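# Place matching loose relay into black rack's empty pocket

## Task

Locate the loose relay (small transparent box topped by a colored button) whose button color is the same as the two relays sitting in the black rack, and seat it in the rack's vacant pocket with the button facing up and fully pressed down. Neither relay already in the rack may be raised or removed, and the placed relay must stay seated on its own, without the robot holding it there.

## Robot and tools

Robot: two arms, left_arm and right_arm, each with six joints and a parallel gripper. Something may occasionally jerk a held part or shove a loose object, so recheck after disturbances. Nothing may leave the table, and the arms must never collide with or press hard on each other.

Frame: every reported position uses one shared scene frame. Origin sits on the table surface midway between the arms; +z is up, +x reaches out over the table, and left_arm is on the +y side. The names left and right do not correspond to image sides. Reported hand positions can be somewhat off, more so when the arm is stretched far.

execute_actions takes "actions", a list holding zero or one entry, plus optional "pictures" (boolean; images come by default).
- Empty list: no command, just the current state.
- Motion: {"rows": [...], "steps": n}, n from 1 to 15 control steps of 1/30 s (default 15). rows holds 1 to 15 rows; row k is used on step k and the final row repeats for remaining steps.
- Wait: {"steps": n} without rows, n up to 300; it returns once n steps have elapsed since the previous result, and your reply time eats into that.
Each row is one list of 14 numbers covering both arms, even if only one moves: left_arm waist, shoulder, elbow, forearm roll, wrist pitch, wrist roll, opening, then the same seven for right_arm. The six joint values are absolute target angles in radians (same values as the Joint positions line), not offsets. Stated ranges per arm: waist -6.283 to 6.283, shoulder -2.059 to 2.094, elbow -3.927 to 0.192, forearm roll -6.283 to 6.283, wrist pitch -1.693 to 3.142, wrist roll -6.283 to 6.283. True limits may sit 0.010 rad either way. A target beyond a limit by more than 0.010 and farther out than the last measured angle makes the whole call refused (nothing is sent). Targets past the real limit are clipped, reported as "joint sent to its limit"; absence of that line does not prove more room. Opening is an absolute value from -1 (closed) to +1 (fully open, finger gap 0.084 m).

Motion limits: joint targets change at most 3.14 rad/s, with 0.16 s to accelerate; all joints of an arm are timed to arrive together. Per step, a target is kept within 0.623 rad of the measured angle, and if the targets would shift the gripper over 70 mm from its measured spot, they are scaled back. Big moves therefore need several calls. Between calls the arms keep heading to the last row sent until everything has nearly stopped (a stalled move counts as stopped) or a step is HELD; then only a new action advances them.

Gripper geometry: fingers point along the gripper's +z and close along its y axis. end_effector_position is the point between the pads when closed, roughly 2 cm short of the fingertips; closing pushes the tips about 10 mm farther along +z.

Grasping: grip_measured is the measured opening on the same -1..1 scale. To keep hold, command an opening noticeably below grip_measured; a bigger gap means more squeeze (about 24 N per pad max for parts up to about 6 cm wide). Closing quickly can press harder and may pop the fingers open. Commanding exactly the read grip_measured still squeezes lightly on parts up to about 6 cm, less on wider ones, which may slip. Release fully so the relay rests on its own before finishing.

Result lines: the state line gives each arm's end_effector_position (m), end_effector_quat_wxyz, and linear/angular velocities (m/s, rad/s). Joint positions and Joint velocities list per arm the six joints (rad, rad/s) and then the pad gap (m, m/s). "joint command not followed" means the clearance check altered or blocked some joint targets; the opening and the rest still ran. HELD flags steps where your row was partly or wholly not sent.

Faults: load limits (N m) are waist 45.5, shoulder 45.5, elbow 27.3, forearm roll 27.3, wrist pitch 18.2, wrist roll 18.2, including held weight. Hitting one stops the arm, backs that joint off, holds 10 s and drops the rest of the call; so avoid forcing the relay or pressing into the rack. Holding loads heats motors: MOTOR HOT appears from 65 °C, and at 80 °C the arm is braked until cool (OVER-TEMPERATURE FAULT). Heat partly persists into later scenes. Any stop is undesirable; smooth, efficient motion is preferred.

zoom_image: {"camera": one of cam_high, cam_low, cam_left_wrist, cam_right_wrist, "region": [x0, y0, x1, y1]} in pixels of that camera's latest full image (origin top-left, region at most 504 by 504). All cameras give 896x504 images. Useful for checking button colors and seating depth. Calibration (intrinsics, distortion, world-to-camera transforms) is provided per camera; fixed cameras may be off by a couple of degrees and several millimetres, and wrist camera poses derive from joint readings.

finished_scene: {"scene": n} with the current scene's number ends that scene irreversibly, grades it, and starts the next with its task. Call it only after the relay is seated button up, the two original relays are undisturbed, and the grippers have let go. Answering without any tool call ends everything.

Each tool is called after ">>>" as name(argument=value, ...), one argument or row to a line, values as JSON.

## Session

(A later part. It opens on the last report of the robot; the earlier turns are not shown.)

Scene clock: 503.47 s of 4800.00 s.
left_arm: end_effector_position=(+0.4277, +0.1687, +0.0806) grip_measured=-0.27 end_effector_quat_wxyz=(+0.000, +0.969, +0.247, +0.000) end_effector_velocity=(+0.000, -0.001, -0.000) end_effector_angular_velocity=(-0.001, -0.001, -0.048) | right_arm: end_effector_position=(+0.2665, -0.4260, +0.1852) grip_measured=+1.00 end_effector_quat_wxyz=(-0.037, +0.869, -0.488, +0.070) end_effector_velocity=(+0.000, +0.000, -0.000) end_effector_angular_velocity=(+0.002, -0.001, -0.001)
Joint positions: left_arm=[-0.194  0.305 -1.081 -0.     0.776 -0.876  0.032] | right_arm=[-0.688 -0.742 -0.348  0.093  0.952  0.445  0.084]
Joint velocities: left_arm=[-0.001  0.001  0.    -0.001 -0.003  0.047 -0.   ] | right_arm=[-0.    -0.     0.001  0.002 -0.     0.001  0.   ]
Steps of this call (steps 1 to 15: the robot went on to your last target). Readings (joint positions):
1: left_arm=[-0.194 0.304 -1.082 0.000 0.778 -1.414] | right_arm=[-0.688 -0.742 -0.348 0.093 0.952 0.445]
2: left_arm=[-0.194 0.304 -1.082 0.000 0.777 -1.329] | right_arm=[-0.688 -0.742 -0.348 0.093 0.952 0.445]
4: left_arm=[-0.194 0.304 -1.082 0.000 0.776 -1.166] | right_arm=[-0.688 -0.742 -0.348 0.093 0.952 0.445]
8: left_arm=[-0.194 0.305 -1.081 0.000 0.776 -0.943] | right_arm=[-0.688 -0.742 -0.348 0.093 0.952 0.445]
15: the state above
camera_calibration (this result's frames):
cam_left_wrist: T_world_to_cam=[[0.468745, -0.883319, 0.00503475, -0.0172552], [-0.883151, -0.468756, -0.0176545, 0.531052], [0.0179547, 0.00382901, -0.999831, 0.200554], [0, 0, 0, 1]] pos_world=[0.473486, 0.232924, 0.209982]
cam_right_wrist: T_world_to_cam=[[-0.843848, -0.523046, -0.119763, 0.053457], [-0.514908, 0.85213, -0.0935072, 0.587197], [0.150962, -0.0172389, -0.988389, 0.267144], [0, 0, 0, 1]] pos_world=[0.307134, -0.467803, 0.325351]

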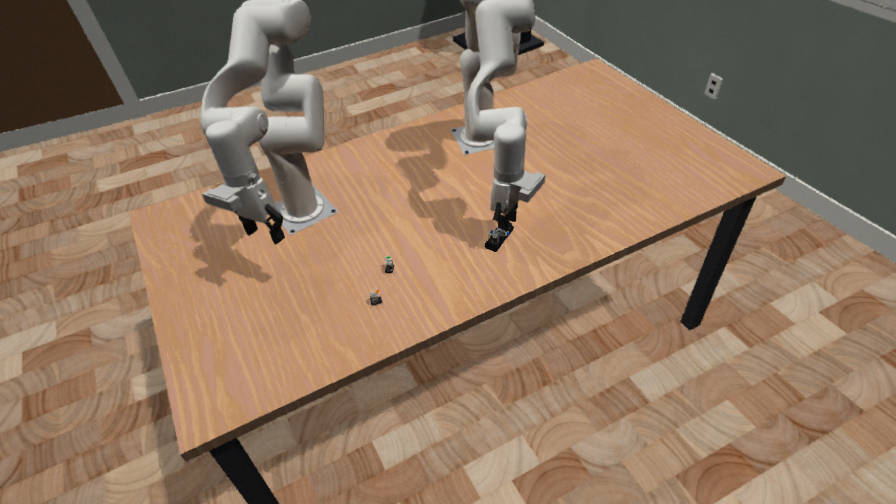

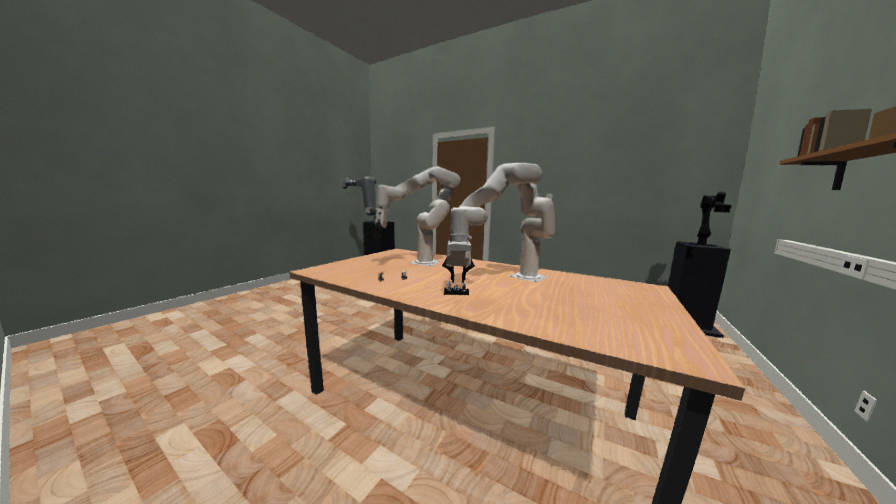

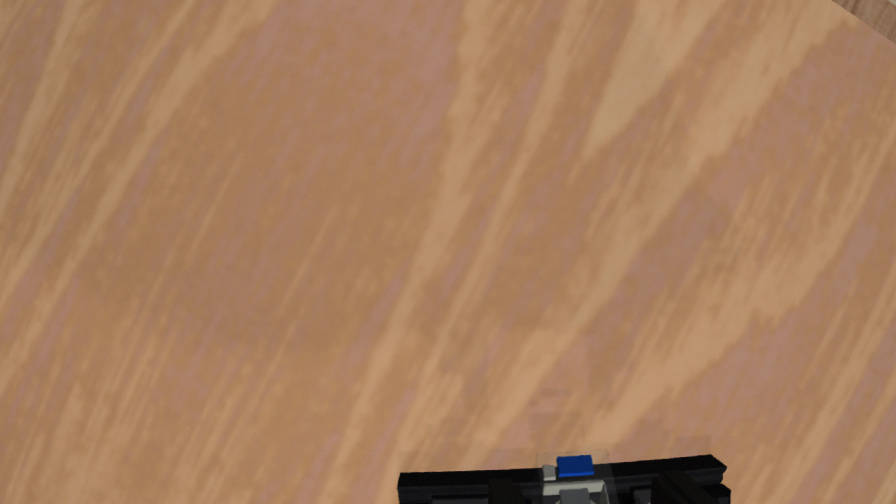

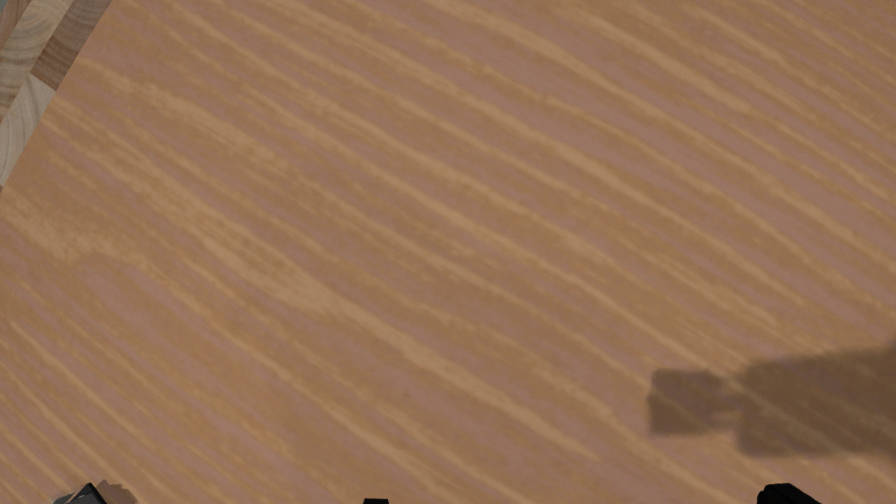

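>>> execute_actions(
  actions=[
    {"rows": [[-0.1823,0.3114,-1.0900,0,0.7785,-0.860,-0.25,-0.688,-0.742,-0.348,0.093,0.952,0.445,1]], "steps": 12},
  ],
  pictures=false,
)

>>> execute_actions(
  actions=[
    {"rows": [[-0.1823,0.3876,-1.0727,0,0.6851,-0.860,-0.25,-0.688,-0.742,-0.348,0.093,0.952,0.445,1]], "steps": 15},
  ],
  pictures=false,
)

>>> execute_actions(
  actions=[
    {"rows": [[-0.1823,0.3876,-1.0727,0,0.6851,-0.860,-0.4,-0.688,-0.742,-0.348,0.093,0.952,0.445,1],[-0.1823,0.3876,-1.0727,0,0.6851,-0.860,-0.5,-0.688,-0.742,-0.348,0.093,0.952,0.445,1],[-0.1823,0.3876,-1.0727,0,0.6851,-0.860,-0.6,-0.688,-0.742,-0.348,0.093,0.952,0.445,1],[-0.1823,0.3876,-1.0727,0,0.6851,-0.860,-0.7,-0.688,-0.742,-0.348,0.093,0.952,0.445,1],[-0.1823,0.3876,-1.0727,0,0.6851,-0.860,-0.8,-0.688,-0.742,-0.348,0.093,0.952,0.445,1],[-0.1823,0.3876,-1.0727,0,0.6851,-0.860,-0.9,-0.688,-0.742,-0.348,0.093,0.952,0.445,1]], "steps": 15},
  ],
)

Scene clock: 530.27 s of 4800.00 s.
left_arm: end_effector_position=(+0.4317, +0.1734, +0.0805) grip_measured=-0.27 end_effector_quat_wxyz=(+0.000, +0.970, +0.245, +0.000) end_effector_velocity=(+0.002, +0.002, +0.000) end_effector_angular_velocity=(-0.000, -0.001, -0.001) | right_arm: end_effector_position=(+0.2665, -0.4260, +0.1852) grip_measured=+1.00 end_effector_quat_wxyz=(-0.037, +0.869, -0.488, +0.070) end_effector_velocity=(+0.000, -0.000, +0.001) end_effector_angular_velocity=(-0.002, -0.002, +0.000)
Joint positions: left_arm=[-0.183  0.311 -1.09  -0.     0.778 -0.86   0.032] | right_arm=[-0.688 -0.742 -0.348  0.093  0.952  0.445  0.084]
Joint velocities: left_arm=[ 0.004  0.001 -0.003  0.     0.001  0.005 -0.   ] | right_arm=[-0.    -0.001 -0.001 -0.001  0.     0.    -0.   ]
Steps of this call (steps 1 to 15: the robot went on to your last target; steps 16 to 90: nothing new was sent; then 23.40 s passed at rest; steps 91 to 102: all 12 steps of this action). Readings (joint positions):
91: left_arm=[-0.194 0.305 -1.081 -0.000 0.776 -0.872] | right_arm=[-0.688 -0.742 -0.348 0.093 0.952 0.445]
92: left_arm=[-0.193 0.306 -1.082 -0.000 0.776 -0.871] | right_arm=[-0.688 -0.742 -0.348 0.093 0.952 0.445]
94: left_arm=[-0.189 0.308 -1.085 -0.000 0.777 -0.866] | right_arm=[-0.688 -0.742 -0.348 0.093 0.952 0.445]
98: left_arm=[-0.184 0.311 -1.089 0.000 0.778 -0.862] | right_arm=[-0.688 -0.742 -0.348 0.093 0.952 0.445]
102: the state above

Scene clock: 530.77 s of 4800.00 s.
left_arm: end_effector_position=(+0.4322, +0.1734, +0.0434) grip_measured=-0.27 end_effector_quat_wxyz=(+0.000, +0.970, +0.245, +0.001) end_effector_velocity=(-0.001, +0.001, -0.005) end_effector_angular_velocity=(+0.001, +0.004, -0.001) | right_arm: end_effector_position=(+0.2665, -0.4260, +0.1852) grip_measured=+1.00 end_effector_quat_wxyz=(-0.037, +0.869, -0.488, +0.070) end_effector_velocity=(+0.000, -0.000, +0.001) end_effector_angular_velocity=(-0.001, -0.002, -0.001)
Joint positions: left_arm=[-0.182  0.386 -1.073 -0.     0.686 -0.86   0.032] | right_arm=[-0.688 -0.742 -0.348  0.093  0.952  0.445  0.084]
Joint velocities: left_arm=[ 0.001  0.008  0.005  0.    -0.009  0.002 -0.   ] | right_arm=[-0.    -0.003  0.    -0.     0.     0.001  0.   ]
Steps of this call (steps 1 to 15: all 15 steps of this action). Readings (joint positions):
1: left_arm=[-0.183 0.311 -1.090 -0.000 0.778 -0.860] | right_arm=[-0.688 -0.742 -0.348 0.093 0.952 0.445]
2: left_arm=[-0.182 0.314 -1.089 -0.000 0.774 -0.860] | right_arm=[-0.688 -0.742 -0.348 0.093 0.952 0.445]
4: left_arm=[-0.182 0.335 -1.087 -0.000 0.743 -0.860] | right_arm=[-0.688 -0.742 -0.348 0.093 0.952 0.445]
8: left_arm=[-0.182 0.380 -1.072 0.000 0.700 -0.860] | right_arm=[-0.688 -0.742 -0.348 0.093 0.952 0.445]
15: the state above

Scene clock: 531.27 s of 4800.00 s.
left_arm: end_effector_position=(+0.4320, +0.1735, +0.0428) grip_measured=-0.52 end_effector_quat_wxyz=(+0.000, +0.970, +0.245, +0.000) end_effector_velocity=(+0.000, -0.000, -0.000) end_effector_angular_velocity=(-0.000, -0.001, +0.000) | right_arm: end_effector_position=(+0.2665, -0.4260, +0.1852) grip_measured=+1.00 end_effector_quat_wxyz=(-0.037, +0.869, -0.488, +0.070) end_effector_velocity=(-0.000, -0.000, -0.001) end_effector_angular_velocity=(-0.000, +0.001, +0.001)
Joint positions: left_arm=[-0.182  0.387 -1.073 -0.     0.685 -0.86   0.021] | right_arm=[-0.688 -0.742 -0.348  0.093  0.952  0.445  0.084]
Joint velocities: left_arm=[-0.     0.     0.    -0.    -0.001  0.     0.   ] | right_arm=[ 0.     0.002  0.    -0.001 -0.001 -0.001 -0.   ]
Steps of this call (steps 1 to 15: all 15 steps of this action). Readings (joint positions):
1: left_arm=[-0.182 0.386 -1.073 -0.000 0.686 -0.860] | right_arm=[-0.688 -0.742 -0.348 0.093 0.952 0.445]
2: left_arm=[-0.182 0.387 -1.073 -0.000 0.686 -0.860] | right_arm=[-0.688 -0.742 -0.348 0.093 0.952 0.445]
4: left_arm=[-0.182 0.387 -1.073 -0.000 0.685 -0.860] | right_arm=[-0.688 -0.742 -0.348 0.093 0.952 0.445]
8: left_arm=[-0.182 0.387 -1.073 -0.000 0.685 -0.860] | right_arm=[-0.688 -0.742 -0.348 0.093 0.952 0.445]
15: the state above
camera_calibration (this result's frames):
cam_left_wrist: T_world_to_cam=[[0.46518, -0.885199, 0.00552846, -0.0130262], [-0.885021, -0.4652, -0.01808, 0.536693], [0.0185762, 0.00351764, -0.999821, 0.162459], [0, 0, 0, 1]] pos_world=[0.478026, 0.237567, 0.172206]
cam_right_wrist: T_world_to_cam=[[-0.843848, -0.523046, -0.119763, 0.0534571], [-0.514908, 0.85213, -0.0935068, 0.587197], [0.150962, -0.0172386, -0.988389, 0.267144], [0, 0, 0, 1]] pos_world=[0.307134, -0.467803, 0.325351]

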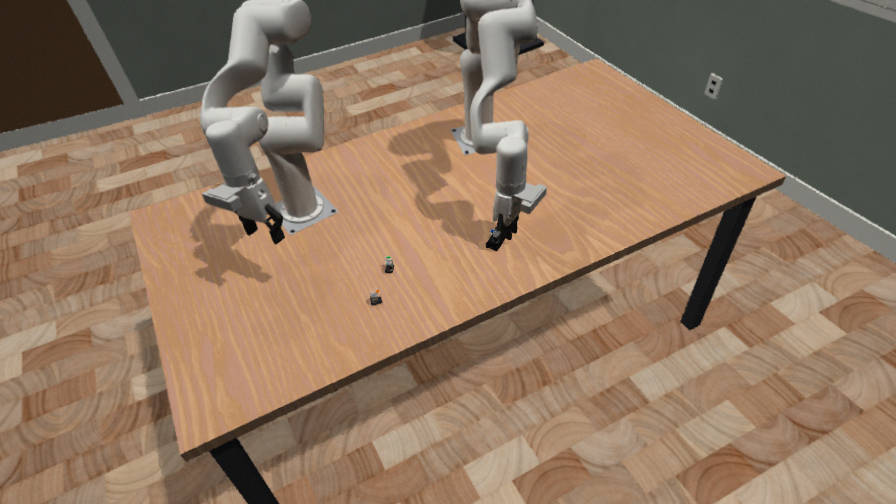

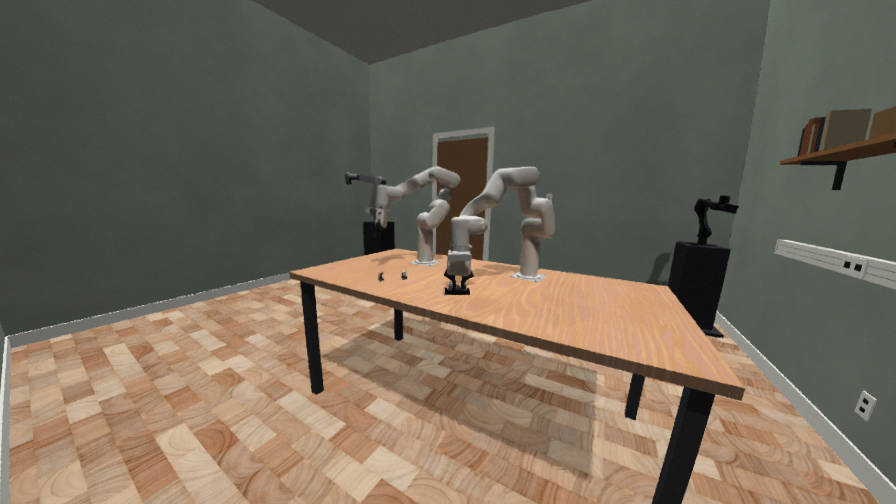

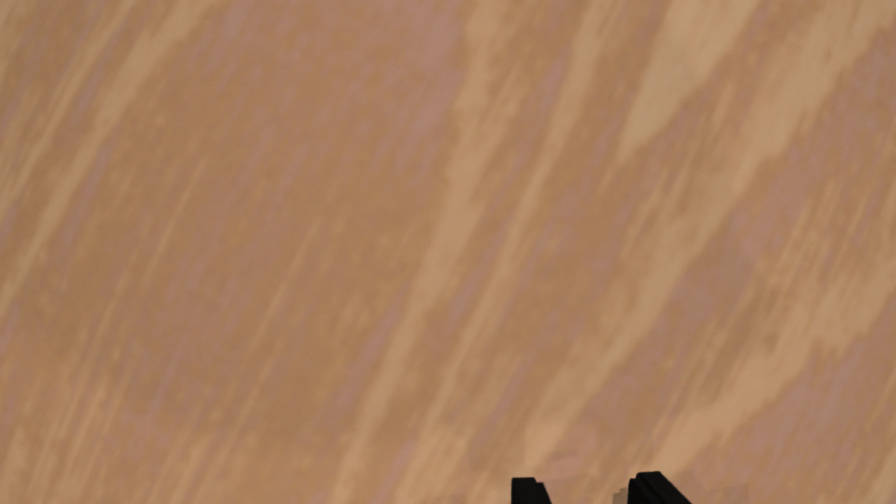

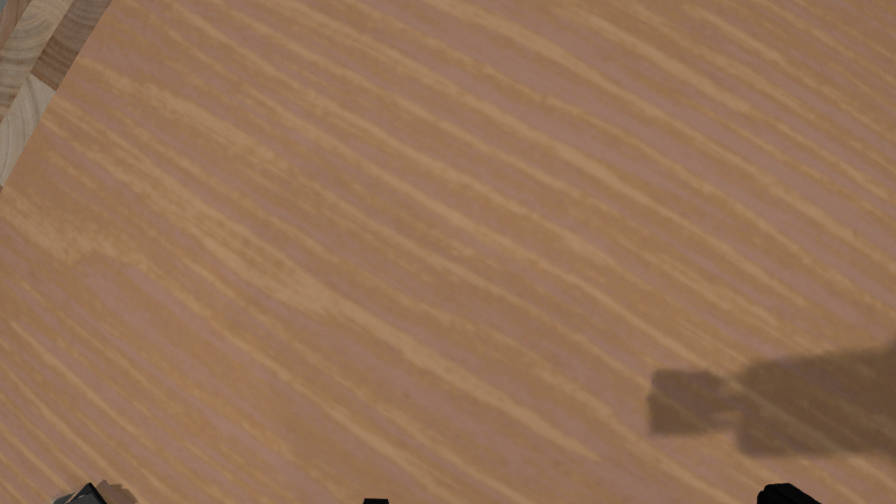

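>>> execute_actions(
  actions=[
    {"rows": [[-0.1823,0.2429,-1.1235,0,0.8806,-0.860,-0.9,-0.688,-0.742,-0.348,0.093,0.952,0.445,1]], "steps": 15},
  ],
)

Scene clock: 544.00 s of 4800.00 s.
left_arm: end_effector_position=(+0.4308, +0.1739, +0.1179) grip_measured=-0.52 end_effector_quat_wxyz=(-0.001, +0.970, +0.245, -0.002) end_effector_velocity=(-0.003, +0.002, +0.007) end_effector_angular_velocity=(+0.004, +0.011, +0.001) | right_arm: end_effector_position=(+0.2665, -0.4260, +0.1852) grip_measured=+1.00 end_effector_quat_wxyz=(-0.037, +0.869, -0.488, +0.070) end_effector_velocity=(+0.000, +0.000, +0.001) end_effector_angular_velocity=(+0.000, -0.004, -0.001)
Joint positions: left_arm=[-0.182  0.246 -1.121  0.     0.878 -0.86   0.021] | right_arm=[-0.688 -0.742 -0.348  0.093  0.952  0.445  0.084]
Joint velocities: left_arm=[ 0.001 -0.013 -0.007 -0.     0.032  0.     0.   ] | right_arm=[-0.    -0.002 -0.     0.002 -0.     0.     0.   ]
Steps of this call (steps 1 to 15: the robot went on to your last target; steps 16 to 90: nothing new was sent; then 9.23 s passed at rest; steps 91 to 105: all 15 steps of this action). Readings (joint positions):
91: left_arm=[-0.182 0.388 -1.073 -0.000 0.685 -0.860] | right_arm=[-0.688 -0.742 -0.348 0.093 0.952 0.445]
92: left_arm=[-0.182 0.386 -1.073 0.000 0.690 -0.860] | right_arm=[-0.688 -0.742 -0.348 0.093 0.952 0.445]
94: left_arm=[-0.182 0.361 -1.077 0.000 0.735 -0.860] | right_arm=[-0.688 -0.742 -0.348 0.093 0.952 0.445]
98: left_arm=[-0.182 0.270 -1.117 0.000 0.837 -0.860] | right_arm=[-0.688 -0.742 -0.348 0.093 0.952 0.445]
105: the state above
camera_calibration (this result's frames):
cam_left_wrist: T_world_to_cam=[[0.465159, -0.885225, 0.00202334, -0.0120388], [-0.885112, -0.465134, -0.0150376, 0.536875], [0.0142528, 0.00520399, -0.999885, 0.239135], [0, 0, 0, 1]] pos_world=[0.477387, 0.237818, 0.247205]
cam_right_wrist: T_world_to_cam=[[-0.843848, -0.523046, -0.119763, 0.0534569], [-0.514908, 0.85213, -0.0935073, 0.587197], [0.150962, -0.017239, -0.988389, 0.267144], [0, 0, 0, 1]] pos_world=[0.307134, -0.467802, 0.325351]

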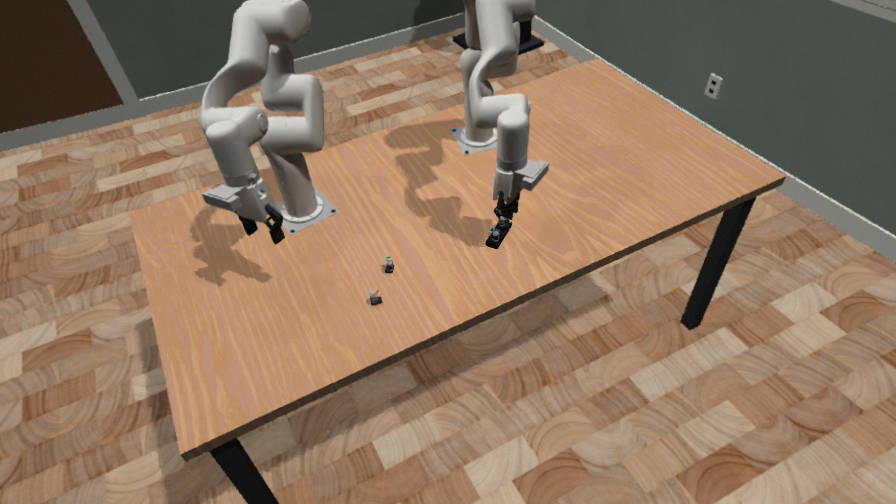

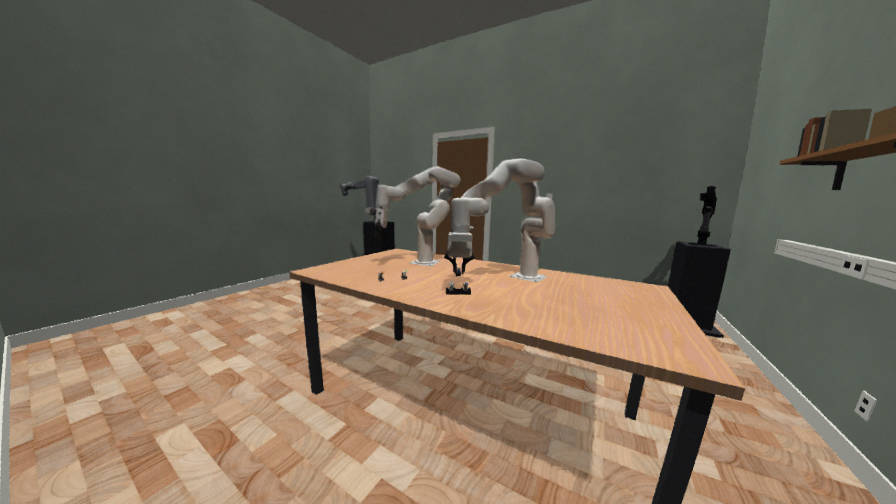

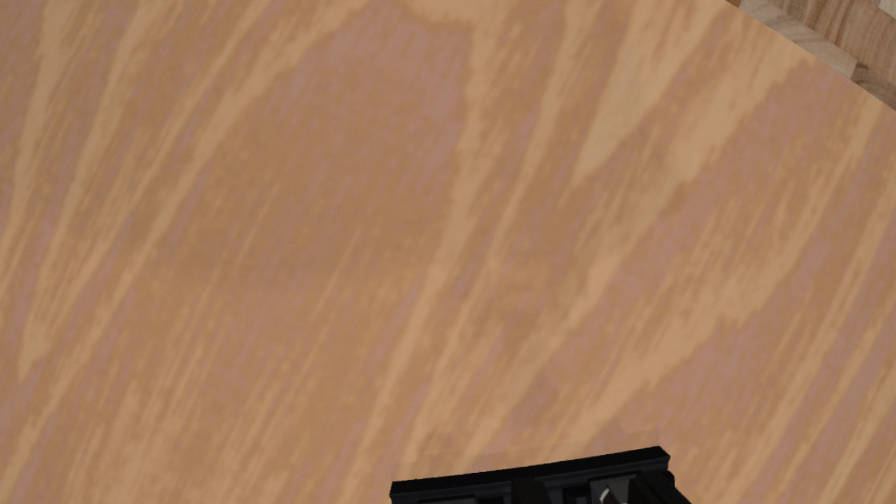

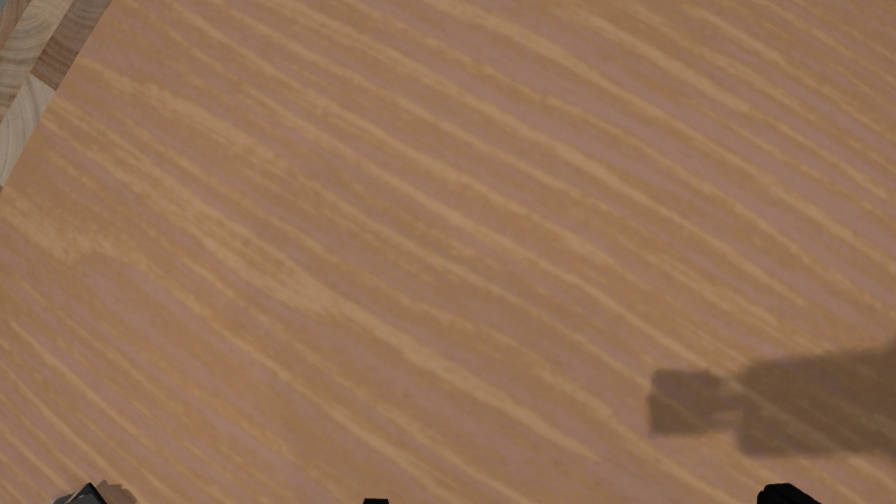

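>>> zoom_image(
  camera="cam_low",
  region=[420, 245, 500, 305],
)

Region (420, 245, 500, 305) of cam_low's 896x504 image, scaled by 6.300, with more detail than that image has; it fills the top 378 rows of this view, and the rest is white.

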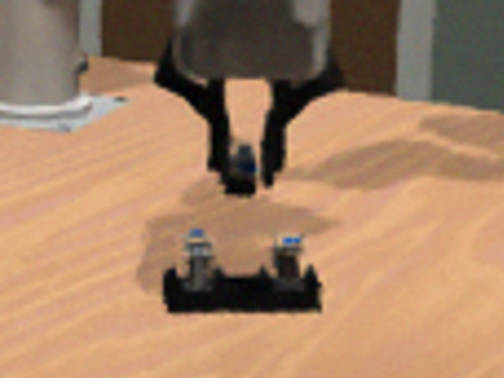

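>>> execute_actions(
  actions=[
    {"rows": [[-0.496,0.1984,-0.9972,0,0.7988,0.0225,-0.9,-0.688,-0.742,-0.348,0.093,0.952,0.445,1]], "steps": 15},
  ],
  pictures=false,
)

>>> execute_actions(
  actions=[
    {"rows": [[-0.496,0.3431,-0.9624,0,0.6193,0.0225,-0.9,-0.688,-0.742,-0.348,0.093,0.952,0.445,1]], "steps": 15},
  ],
)

Scene clock: 579.07 s of 4800.00 s.
left_arm: end_effector_position=(+0.3546, +0.0724, +0.1044) grip_measured=-0.52 end_effector_quat_wxyz=(+0.000, +0.978, -0.211, -0.000) end_effector_velocity=(-0.193, -0.190, -0.036) end_effector_angular_velocity=(+0.005, +0.006, -2.361) | right_arm: end_effector_position=(+0.2665, -0.4260, +0.1852) grip_measured=+1.00 end_effector_quat_wxyz=(-0.037, +0.869, -0.488, +0.070) end_effector_velocity=(-0.001, -0.000, -0.001) end_effector_angular_velocity=(-0.002, +0.002, +0.000)
Joint positions: left_arm=[-0.434  0.207 -1.022 -0.     0.815 -0.193  0.021] | right_arm=[-0.688 -0.742 -0.348  0.093  0.952  0.445  0.084]
Joint velocities: left_arm=[-0.546 -0.075  0.218  0.    -0.136  1.815  0.   ] | right_arm=[-0.    -0.001  0.001 -0.003 -0.     0.     0.   ]
Steps of this call (steps 1 to 15: the robot went on to your last target; steps 16 to 90: nothing new was sent; then 31.57 s passed at rest; steps 91 to 105: all 15 steps of this action). Readings (joint positions):
91: left_arm=[-0.182 0.243 -1.123 -0.000 0.881 -0.860] | right_arm=[-0.688 -0.742 -0.348 0.093 0.952 0.445]
92: left_arm=[-0.184 0.243 -1.123 0.000 0.880 -0.855] | right_arm=[-0.688 -0.742 -0.348 0.093 0.952 0.445]
94: left_arm=[-0.204 0.239 -1.114 0.000 0.874 -0.808] | right_arm=[-0.688 -0.742 -0.348 0.093 0.952 0.445]
98: left_arm=[-0.297 0.227 -1.077 -0.000 0.851 -0.621] | right_arm=[-0.688 -0.742 -0.348 0.093 0.952 0.445]
105: the state above

Scene clock: 579.57 s of 4800.00 s.
left_arm: end_effector_position=(+0.3337, +0.0512, +0.0339) grip_measured=-0.54 end_effector_quat_wxyz=(+0.001, +0.939, -0.343, +0.002) end_effector_velocity=(+0.002, -0.003, -0.006) end_effector_angular_velocity=(-0.008, -0.011, -0.013) | right_arm: end_effector_position=(+0.2665, -0.4260, +0.1852) grip_measured=+1.00 end_effector_quat_wxyz=(-0.037, +0.869, -0.488, +0.070) end_effector_velocity=(-0.000, -0.000, -0.000) end_effector_angular_velocity=(-0.001, +0.001, -0.001)
Joint positions: left_arm=[-0.495  0.339 -0.965  0.     0.622  0.022  0.021] | right_arm=[-0.688 -0.742 -0.348  0.093  0.952  0.445  0.084]
Joint velocities: left_arm=[-0.002  0.016  0.003  0.001 -0.032  0.011  0.   ] | right_arm=[ 0.    -0.     0.    -0.001  0.     0.002  0.   ]
Steps of this call (steps 1 to 15: all 15 steps of this action). Readings (joint positions):
1: left_arm=[-0.451 0.205 -1.015 -0.000 0.811 -0.136] | right_arm=[-0.688 -0.742 -0.348 0.093 0.952 0.445]
2: left_arm=[-0.465 0.204 -1.009 -0.000 0.804 -0.089] | right_arm=[-0.688 -0.742 -0.348 0.093 0.952 0.445]
4: left_arm=[-0.482 0.227 -0.998 -0.000 0.760 -0.034] | right_arm=[-0.688 -0.742 -0.348 0.093 0.952 0.445]
8: left_arm=[-0.492 0.320 -0.966 0.000 0.658 0.009] | right_arm=[-0.688 -0.742 -0.348 0.093 0.952 0.445]
15: the state above
camera_calibration (this result's frames):
cam_left_wrist: T_world_to_cam=[[-0.652221, -0.758014, 0.00478032, 0.290921], [-0.75792, 0.652006, -0.0211026, 0.293061], [0.0128793, -0.0173867, -0.999766, 0.158738], [0, 0, 0, 1]] pos_world=[0.409817, 0.032204, 0.163494]
cam_right_wrist: T_world_to_cam=[[-0.843848, -0.523046, -0.119763, 0.053457], [-0.514908, 0.85213, -0.093507, 0.587197], [0.150962, -0.0172387, -0.988389, 0.267144], [0, 0, 0, 1]] pos_world=[0.307134, -0.467803, 0.325351]

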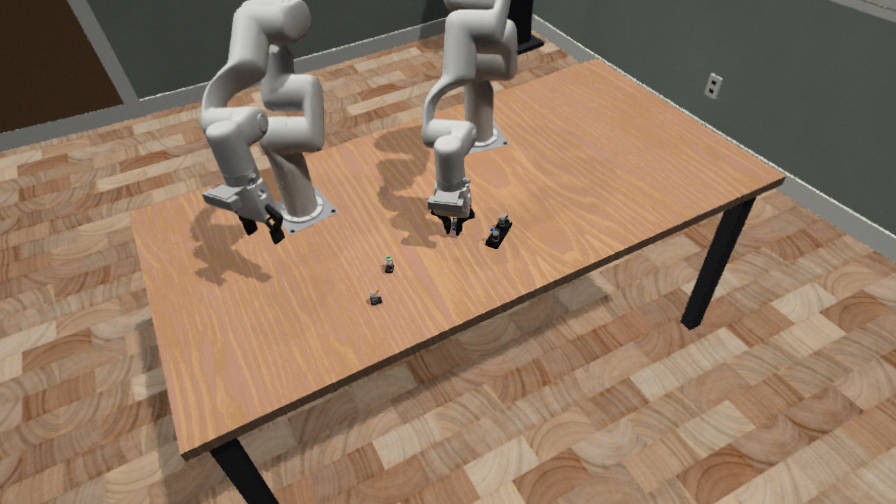

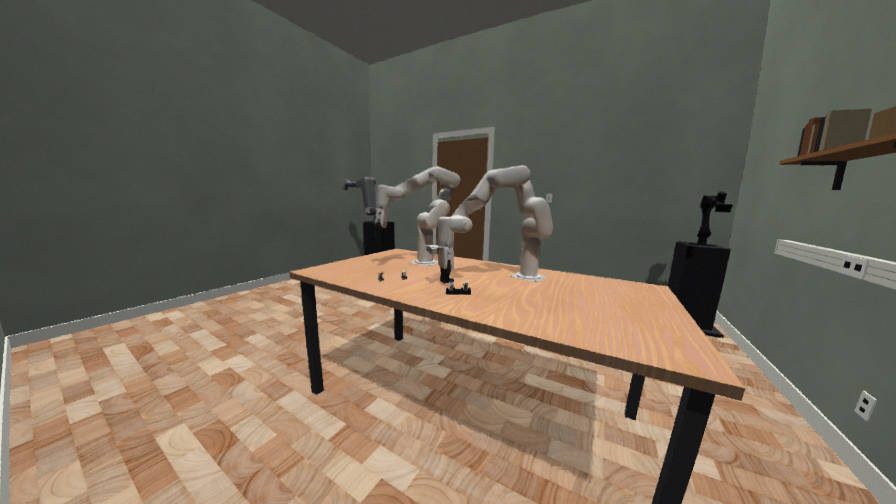

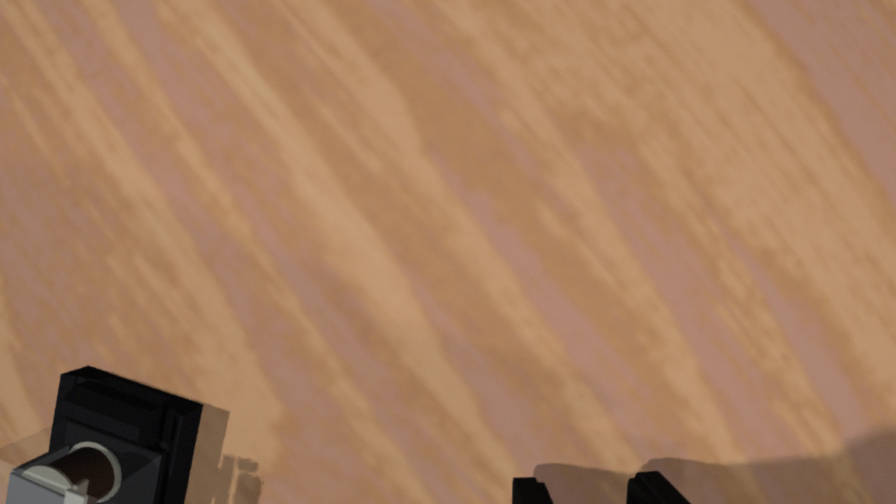

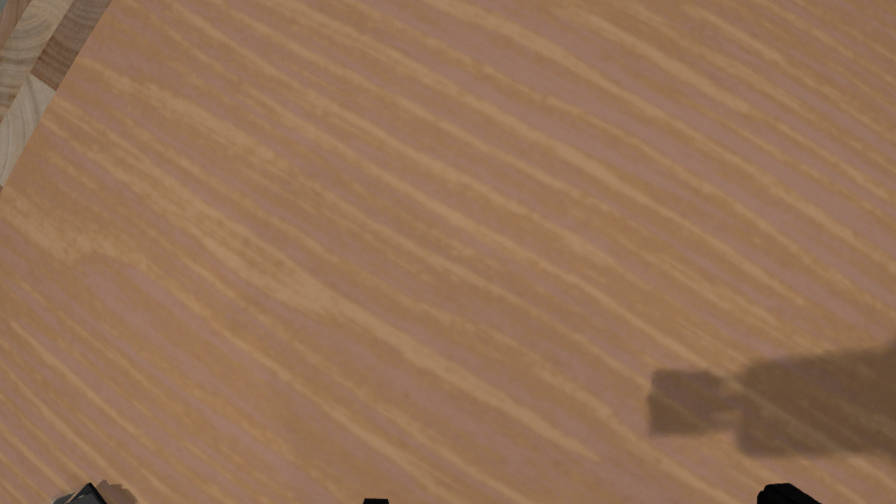

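Release the relay here and lift to look at it.

>>> execute_actions(
  actions=[
    {"rows": [[-0.496,0.3431,-0.9624,0,0.6193,0.0225,-0.5,-0.688,-0.742,-0.348,0.093,0.952,0.445,1],[-0.496,0.3431,-0.9624,0,0.6193,0.0225,-0.4,-0.688,-0.742,-0.348,0.093,0.952,0.445,1],[-0.496,0.3431,-0.9624,0,0.6193,0.0225,-0.3,-0.688,-0.742,-0.348,0.093,0.952,0.445,1],[-0.496,0.3431,-0.9624,0,0.6193,0.0225,-0.2,-0.688,-0.742,-0.348,0.093,0.952,0.445,1],[-0.496,0.3431,-0.9624,0,0.6193,0.0225,-0.1,-0.688,-0.742,-0.348,0.093,0.952,0.445,1],[-0.496,0.3431,-0.9624,0,0.6193,0.0225,0.0,-0.688,-0.742,-0.348,0.093,0.952,0.445,1],[-0.496,0.3431,-0.9624,0,0.6193,0.0225,0.1,-0.688,-0.742,-0.348,0.093,0.952,0.445,1]], "steps": 12},
  ],
  pictures=false,
)

>>> execute_actions(
  actions=[
    {"rows": [[-0.496,0.1984,-0.9972,0,0.7988,0.0225,0.1,-0.688,-0.742,-0.348,0.093,0.952,0.445,1]], "steps": 15},
  ],
)

Scene clock: 593.93 s of 4800.00 s.
left_arm: end_effector_position=(+0.3317, +0.0523, +0.0306) grip_measured=+0.06 end_effector_quat_wxyz=(-0.000, +0.939, -0.343, -0.001) end_effector_velocity=(+0.007, -0.007, +0.009) end_effector_angular_velocity=(-0.017, -0.021, -0.004) | right_arm: end_effector_position=(+0.2665, -0.4260, +0.1852) grip_measured=+1.00 end_effector_quat_wxyz=(-0.037, +0.869, -0.488, +0.070) end_effector_velocity=(-0.000, +0.000, -0.000) end_effector_angular_velocity=(+0.001, +0.000, -0.001)
Joint positions: left_arm=[-0.496  0.344 -0.961  0.     0.62   0.023  0.047] | right_arm=[-0.688 -0.742 -0.348  0.093  0.952  0.445  0.084]
Joint velocities: left_arm=[-0.002 -0.01  -0.011 -0.    -0.006  0.002  0.015] | right_arm=[-0.    -0.     0.     0.001  0.001  0.001  0.   ]
Steps of this call (steps 1 to 15: the robot went on to your last target; steps 16 to 90: nothing new was sent; then 10.97 s passed at rest; steps 91 to 102: all 12 steps of this action). Readings (joint positions):
91: left_arm=[-0.496 0.343 -0.962 -0.000 0.619 0.022] | right_arm=[-0.688 -0.742 -0.348 0.093 0.952 0.445]
92: left_arm=[-0.496 0.343 -0.962 -0.000 0.619 0.022] | right_arm=[-0.688 -0.742 -0.348 0.093 0.952 0.445]
94: left_arm=[-0.496 0.343 -0.962 0.000 0.619 0.023] | right_arm=[-0.688 -0.742 -0.348 0.093 0.952 0.445]
98: left_arm=[-0.496 0.346 -0.959 0.000 0.621 0.023] | right_arm=[-0.688 -0.742 -0.348 0.093 0.952 0.445]
102: the state above

Scene clock: 594.43 s of 4800.00 s.
left_arm: end_effector_position=(+0.3316, +0.0523, +0.0985) grip_measured=+0.09 end_effector_quat_wxyz=(-0.001, +0.939, -0.344, -0.002) end_effector_velocity=(+0.000, -0.000, +0.008) end_effector_angular_velocity=(-0.000, +0.000, +0.001) | right_arm: end_effector_position=(+0.2665, -0.4260, +0.1852) grip_measured=+1.00 end_effector_quat_wxyz=(-0.037, +0.869, -0.488, +0.070) end_effector_velocity=(+0.000, +0.000, +0.000) end_effector_angular_velocity=(+0.001, -0.001, -0.002)
Joint positions: left_arm=[-0.496  0.201 -0.995  0.     0.797  0.022  0.048] | right_arm=[-0.688 -0.742 -0.348  0.093  0.952  0.445  0.084]
Joint velocities: left_arm=[-0.    -0.013 -0.009 -0.001  0.022 -0.001  0.   ] | right_arm=[-0.    -0.    -0.     0.001  0.     0.002  0.   ]
Steps of this call (steps 1 to 15: all 15 steps of this action). Readings (joint positions):
1: left_arm=[-0.496 0.344 -0.962 0.000 0.620 0.023] | right_arm=[-0.688 -0.742 -0.348 0.093 0.952 0.445]
2: left_arm=[-0.496 0.341 -0.962 0.000 0.624 0.023] | right_arm=[-0.688 -0.742 -0.348 0.093 0.952 0.445]
4: left_arm=[-0.496 0.312 -0.966 0.000 0.668 0.023] | right_arm=[-0.688 -0.742 -0.348 0.093 0.952 0.445]
8: left_arm=[-0.496 0.219 -0.997 -0.000 0.764 0.023] | right_arm=[-0.688 -0.742 -0.348 0.093 0.952 0.445]
15: the state above
camera_calibration (this result's frames):
cam_left_wrist: T_world_to_cam=[[-0.653618, -0.756808, 0.00502794, 0.290437], [-0.756787, 0.653504, -0.0143686, 0.291028], [0.00758851, -0.0131967, -0.999884, 0.224966], [0, 0, 0, 1]] pos_world=[0.408374, 0.0325856, 0.227662]
cam_right_wrist: T_world_to_cam=[[-0.843848, -0.523046, -0.119763, 0.053457], [-0.514908, 0.85213, -0.093507, 0.587197], [0.150962, -0.0172388, -0.988389, 0.267144], [0, 0, 0, 1]] pos_world=[0.307134, -0.467803, 0.325351]

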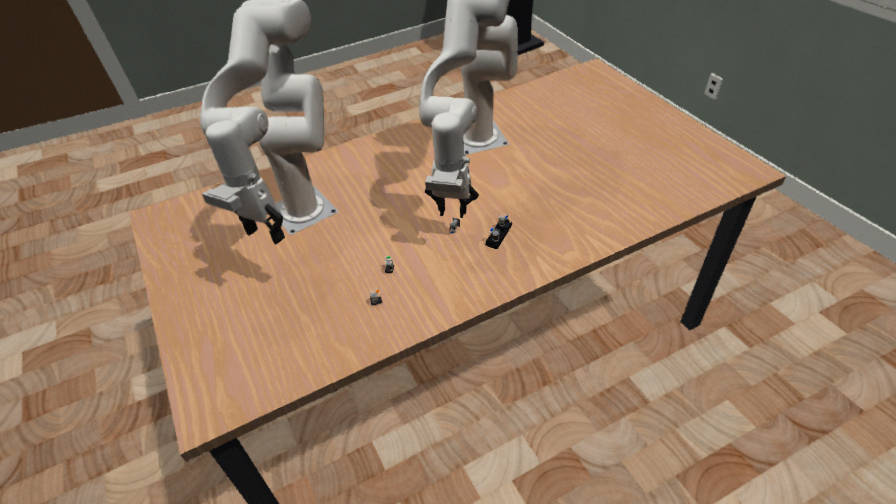

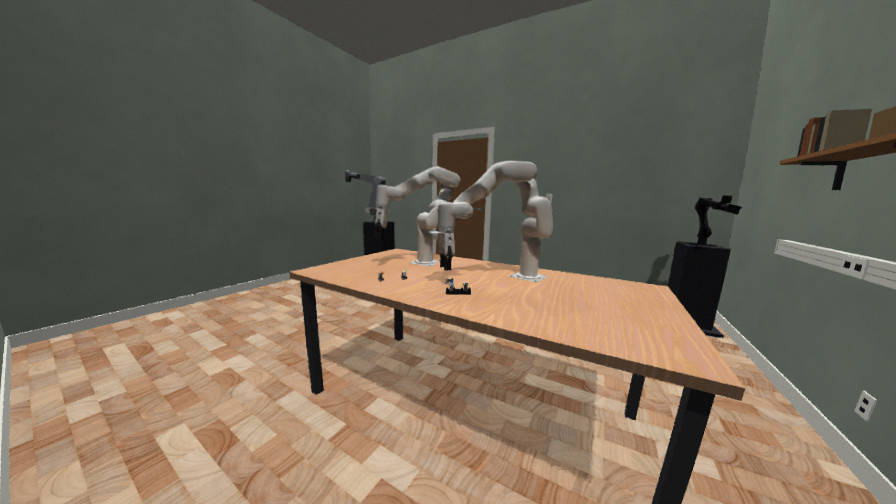

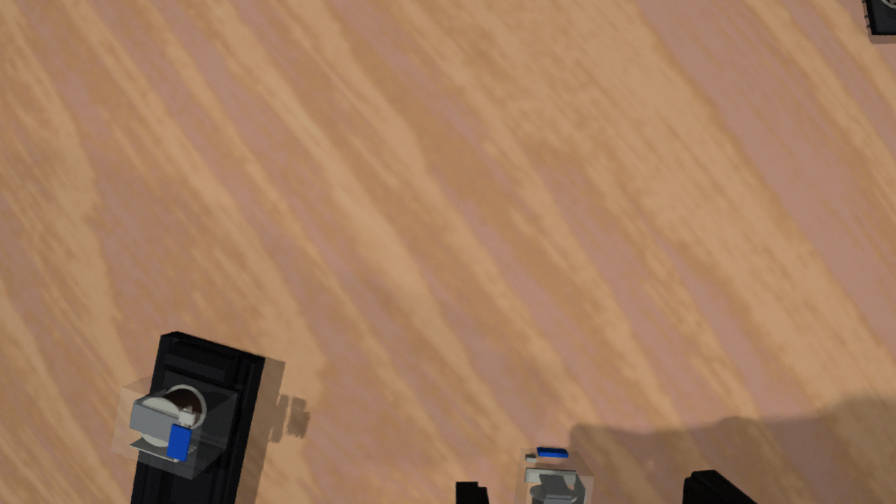

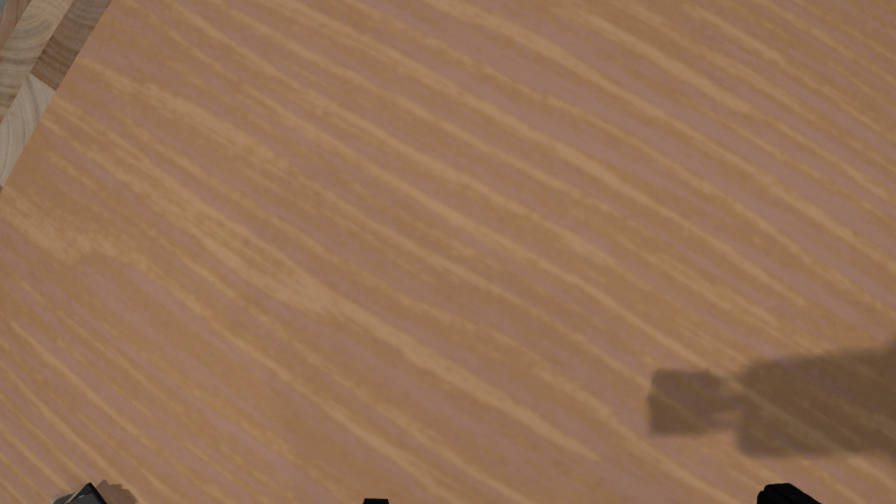

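>>> execute_actions(
  actions=[
    {"rows": [[-0.488,0.9200,-2.0241,0,1.8891,0.0225,0.1,-0.688,-0.742,-0.348,0.093,0.952,0.445,1]], "steps": 15},
  ],
  pictures=false,
)

>>> execute_actions(
  actions=[
    {"rows": [[-0.488,0.9200,-2.0241,0,1.8891,0.0225,0.1,-0.688,-0.742,-0.348,0.093,0.952,0.445,1]], "steps": 15},
  ],
)

Scene clock: 626.57 s of 4800.00 s.
left_arm: end_effector_position=(+0.3320, +0.0563, +0.0430) grip_measured=+0.09 end_effector_quat_wxyz=(-0.102, +0.891, -0.322, -0.303) end_effector_velocity=(+0.017, -0.007, +0.266) end_effector_angular_velocity=(+0.659, +0.829, +0.012) | right_arm: end_effector_position=(+0.2665, -0.4260, +0.1852) grip_measured=+1.00 end_effector_quat_wxyz=(-0.037, +0.869, -0.488, +0.070) end_effector_velocity=(+0.000, -0.000, +0.001) end_effector_angular_velocity=(-0.002, -0.003, -0.001)
Joint positions: left_arm=[-0.489  0.833 -1.803  0.     1.621  0.023  0.048] | right_arm=[-0.688 -0.742 -0.348  0.093  0.952  0.445  0.084]
Joint velocities: left_arm=[ 0.011  0.847 -2.002 -0.001  2.215 -0.001  0.   ] | right_arm=[ 0.    -0.003 -0.     0.    -0.001  0.001 -0.   ]
Steps of this call (steps 1 to 15: the robot went on to your last target; steps 16 to 90: nothing new was sent; then 28.63 s passed at rest; steps 91 to 105: all 15 steps of this action). Readings (joint positions):
91: left_arm=[-0.496 0.198 -0.997 0.000 0.799 0.023] | right_arm=[-0.688 -0.742 -0.348 0.093 0.952 0.445]
92: left_arm=[-0.496 0.202 -1.001 0.000 0.803 0.022] | right_arm=[-0.688 -0.742 -0.348 0.093 0.952 0.445]
94: left_arm=[-0.495 0.243 -1.048 0.000 0.850 0.022] | right_arm=[-0.688 -0.742 -0.348 0.093 0.952 0.445]
98: left_arm=[-0.493 0.473 -1.276 -0.000 1.076 0.023] | right_arm=[-0.688 -0.742 -0.348 0.093 0.952 0.445]
105: the state above

Scene clock: 627.07 s of 4800.00 s.
left_arm: end_effector_position=(+0.3281, +0.0600, +0.0803) grip_measured=+0.09 end_effector_quat_wxyz=(-0.122, +0.869, -0.314, -0.362) end_effector_velocity=(+0.000, -0.000, +0.001) end_effector_angular_velocity=(+0.002, +0.003, -0.000) | right_arm: end_effector_position=(+0.2665, -0.4260, +0.1852) grip_measured=+1.00 end_effector_quat_wxyz=(-0.037, +0.869, -0.488, +0.070) end_effector_velocity=(-0.000, -0.000, -0.000) end_effector_angular_velocity=(-0.002, +0.002, +0.002)
Joint positions: left_arm=[-0.488  0.919 -2.023  0.     1.888  0.023  0.048] | right_arm=[-0.688 -0.742 -0.348  0.093  0.952  0.445  0.084]
Joint velocities: left_arm=[ 0.     0.004 -0.011  0.     0.009  0.001  0.   ] | right_arm=[-0.    -0.     0.001 -0.003  0.    -0.001  0.   ]
Steps of this call (steps 1 to 15: all 15 steps of this action). Readings (joint positions):
1: left_arm=[-0.489 0.858 -1.865 -0.000 1.691 0.023] | right_arm=[-0.688 -0.742 -0.348 0.093 0.952 0.445]
2: left_arm=[-0.488 0.876 -1.915 -0.000 1.749 0.023] | right_arm=[-0.688 -0.742 -0.348 0.093 0.952 0.445]
4: left_arm=[-0.488 0.899 -1.980 -0.000 1.828 0.022] | right_arm=[-0.688 -0.742 -0.348 0.093 0.952 0.445]
8: left_arm=[-0.488 0.914 -2.016 -0.000 1.878 0.022] | right_arm=[-0.688 -0.742 -0.348 0.093 0.952 0.445]
15: the state above
camera_calibration (this result's frames):
cam_left_wrist: T_world_to_cam=[[-0.637158, -0.770255, 0.0271618, 0.2877], [-0.542949, 0.473584, 0.693487, 0.166859], [-0.547025, 0.427113, -0.719957, 0.339966], [0, 0, 0, 1]] pos_world=[0.459876, -0.00262287, 0.121232]
cam_right_wrist: T_world_to_cam=[[-0.843848, -0.523046, -0.119763, 0.053457], [-0.514908, 0.85213, -0.093507, 0.587197], [0.150962, -0.0172388, -0.988389, 0.267144], [0, 0, 0, 1]] pos_world=[0.307134, -0.467803, 0.325351]

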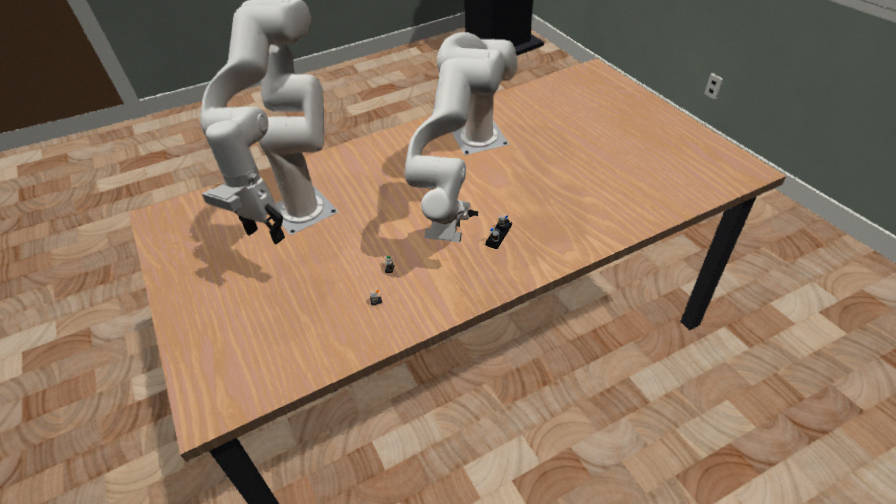

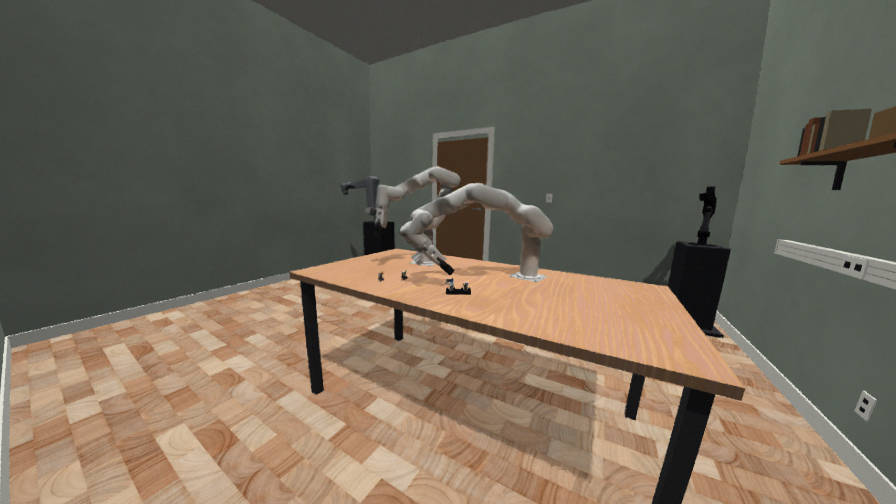

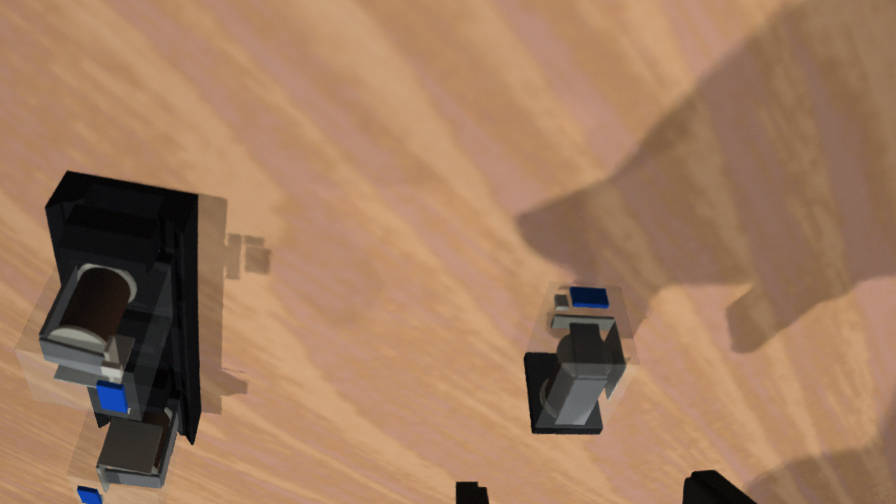

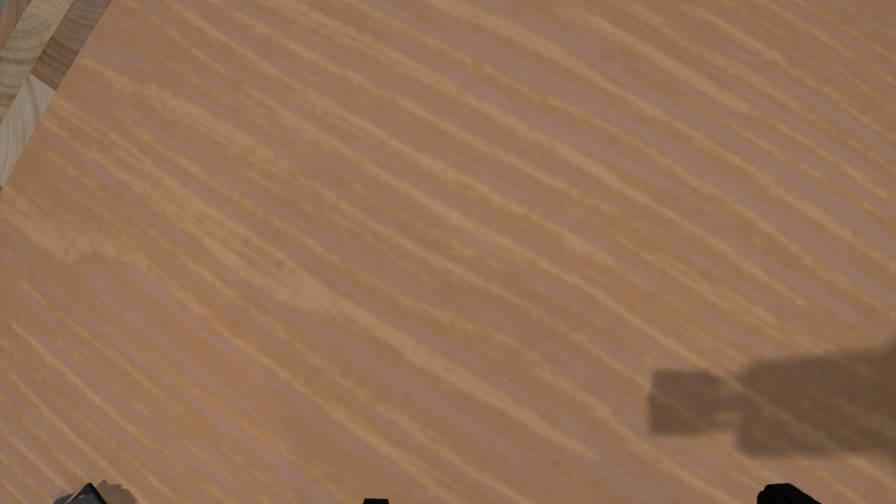

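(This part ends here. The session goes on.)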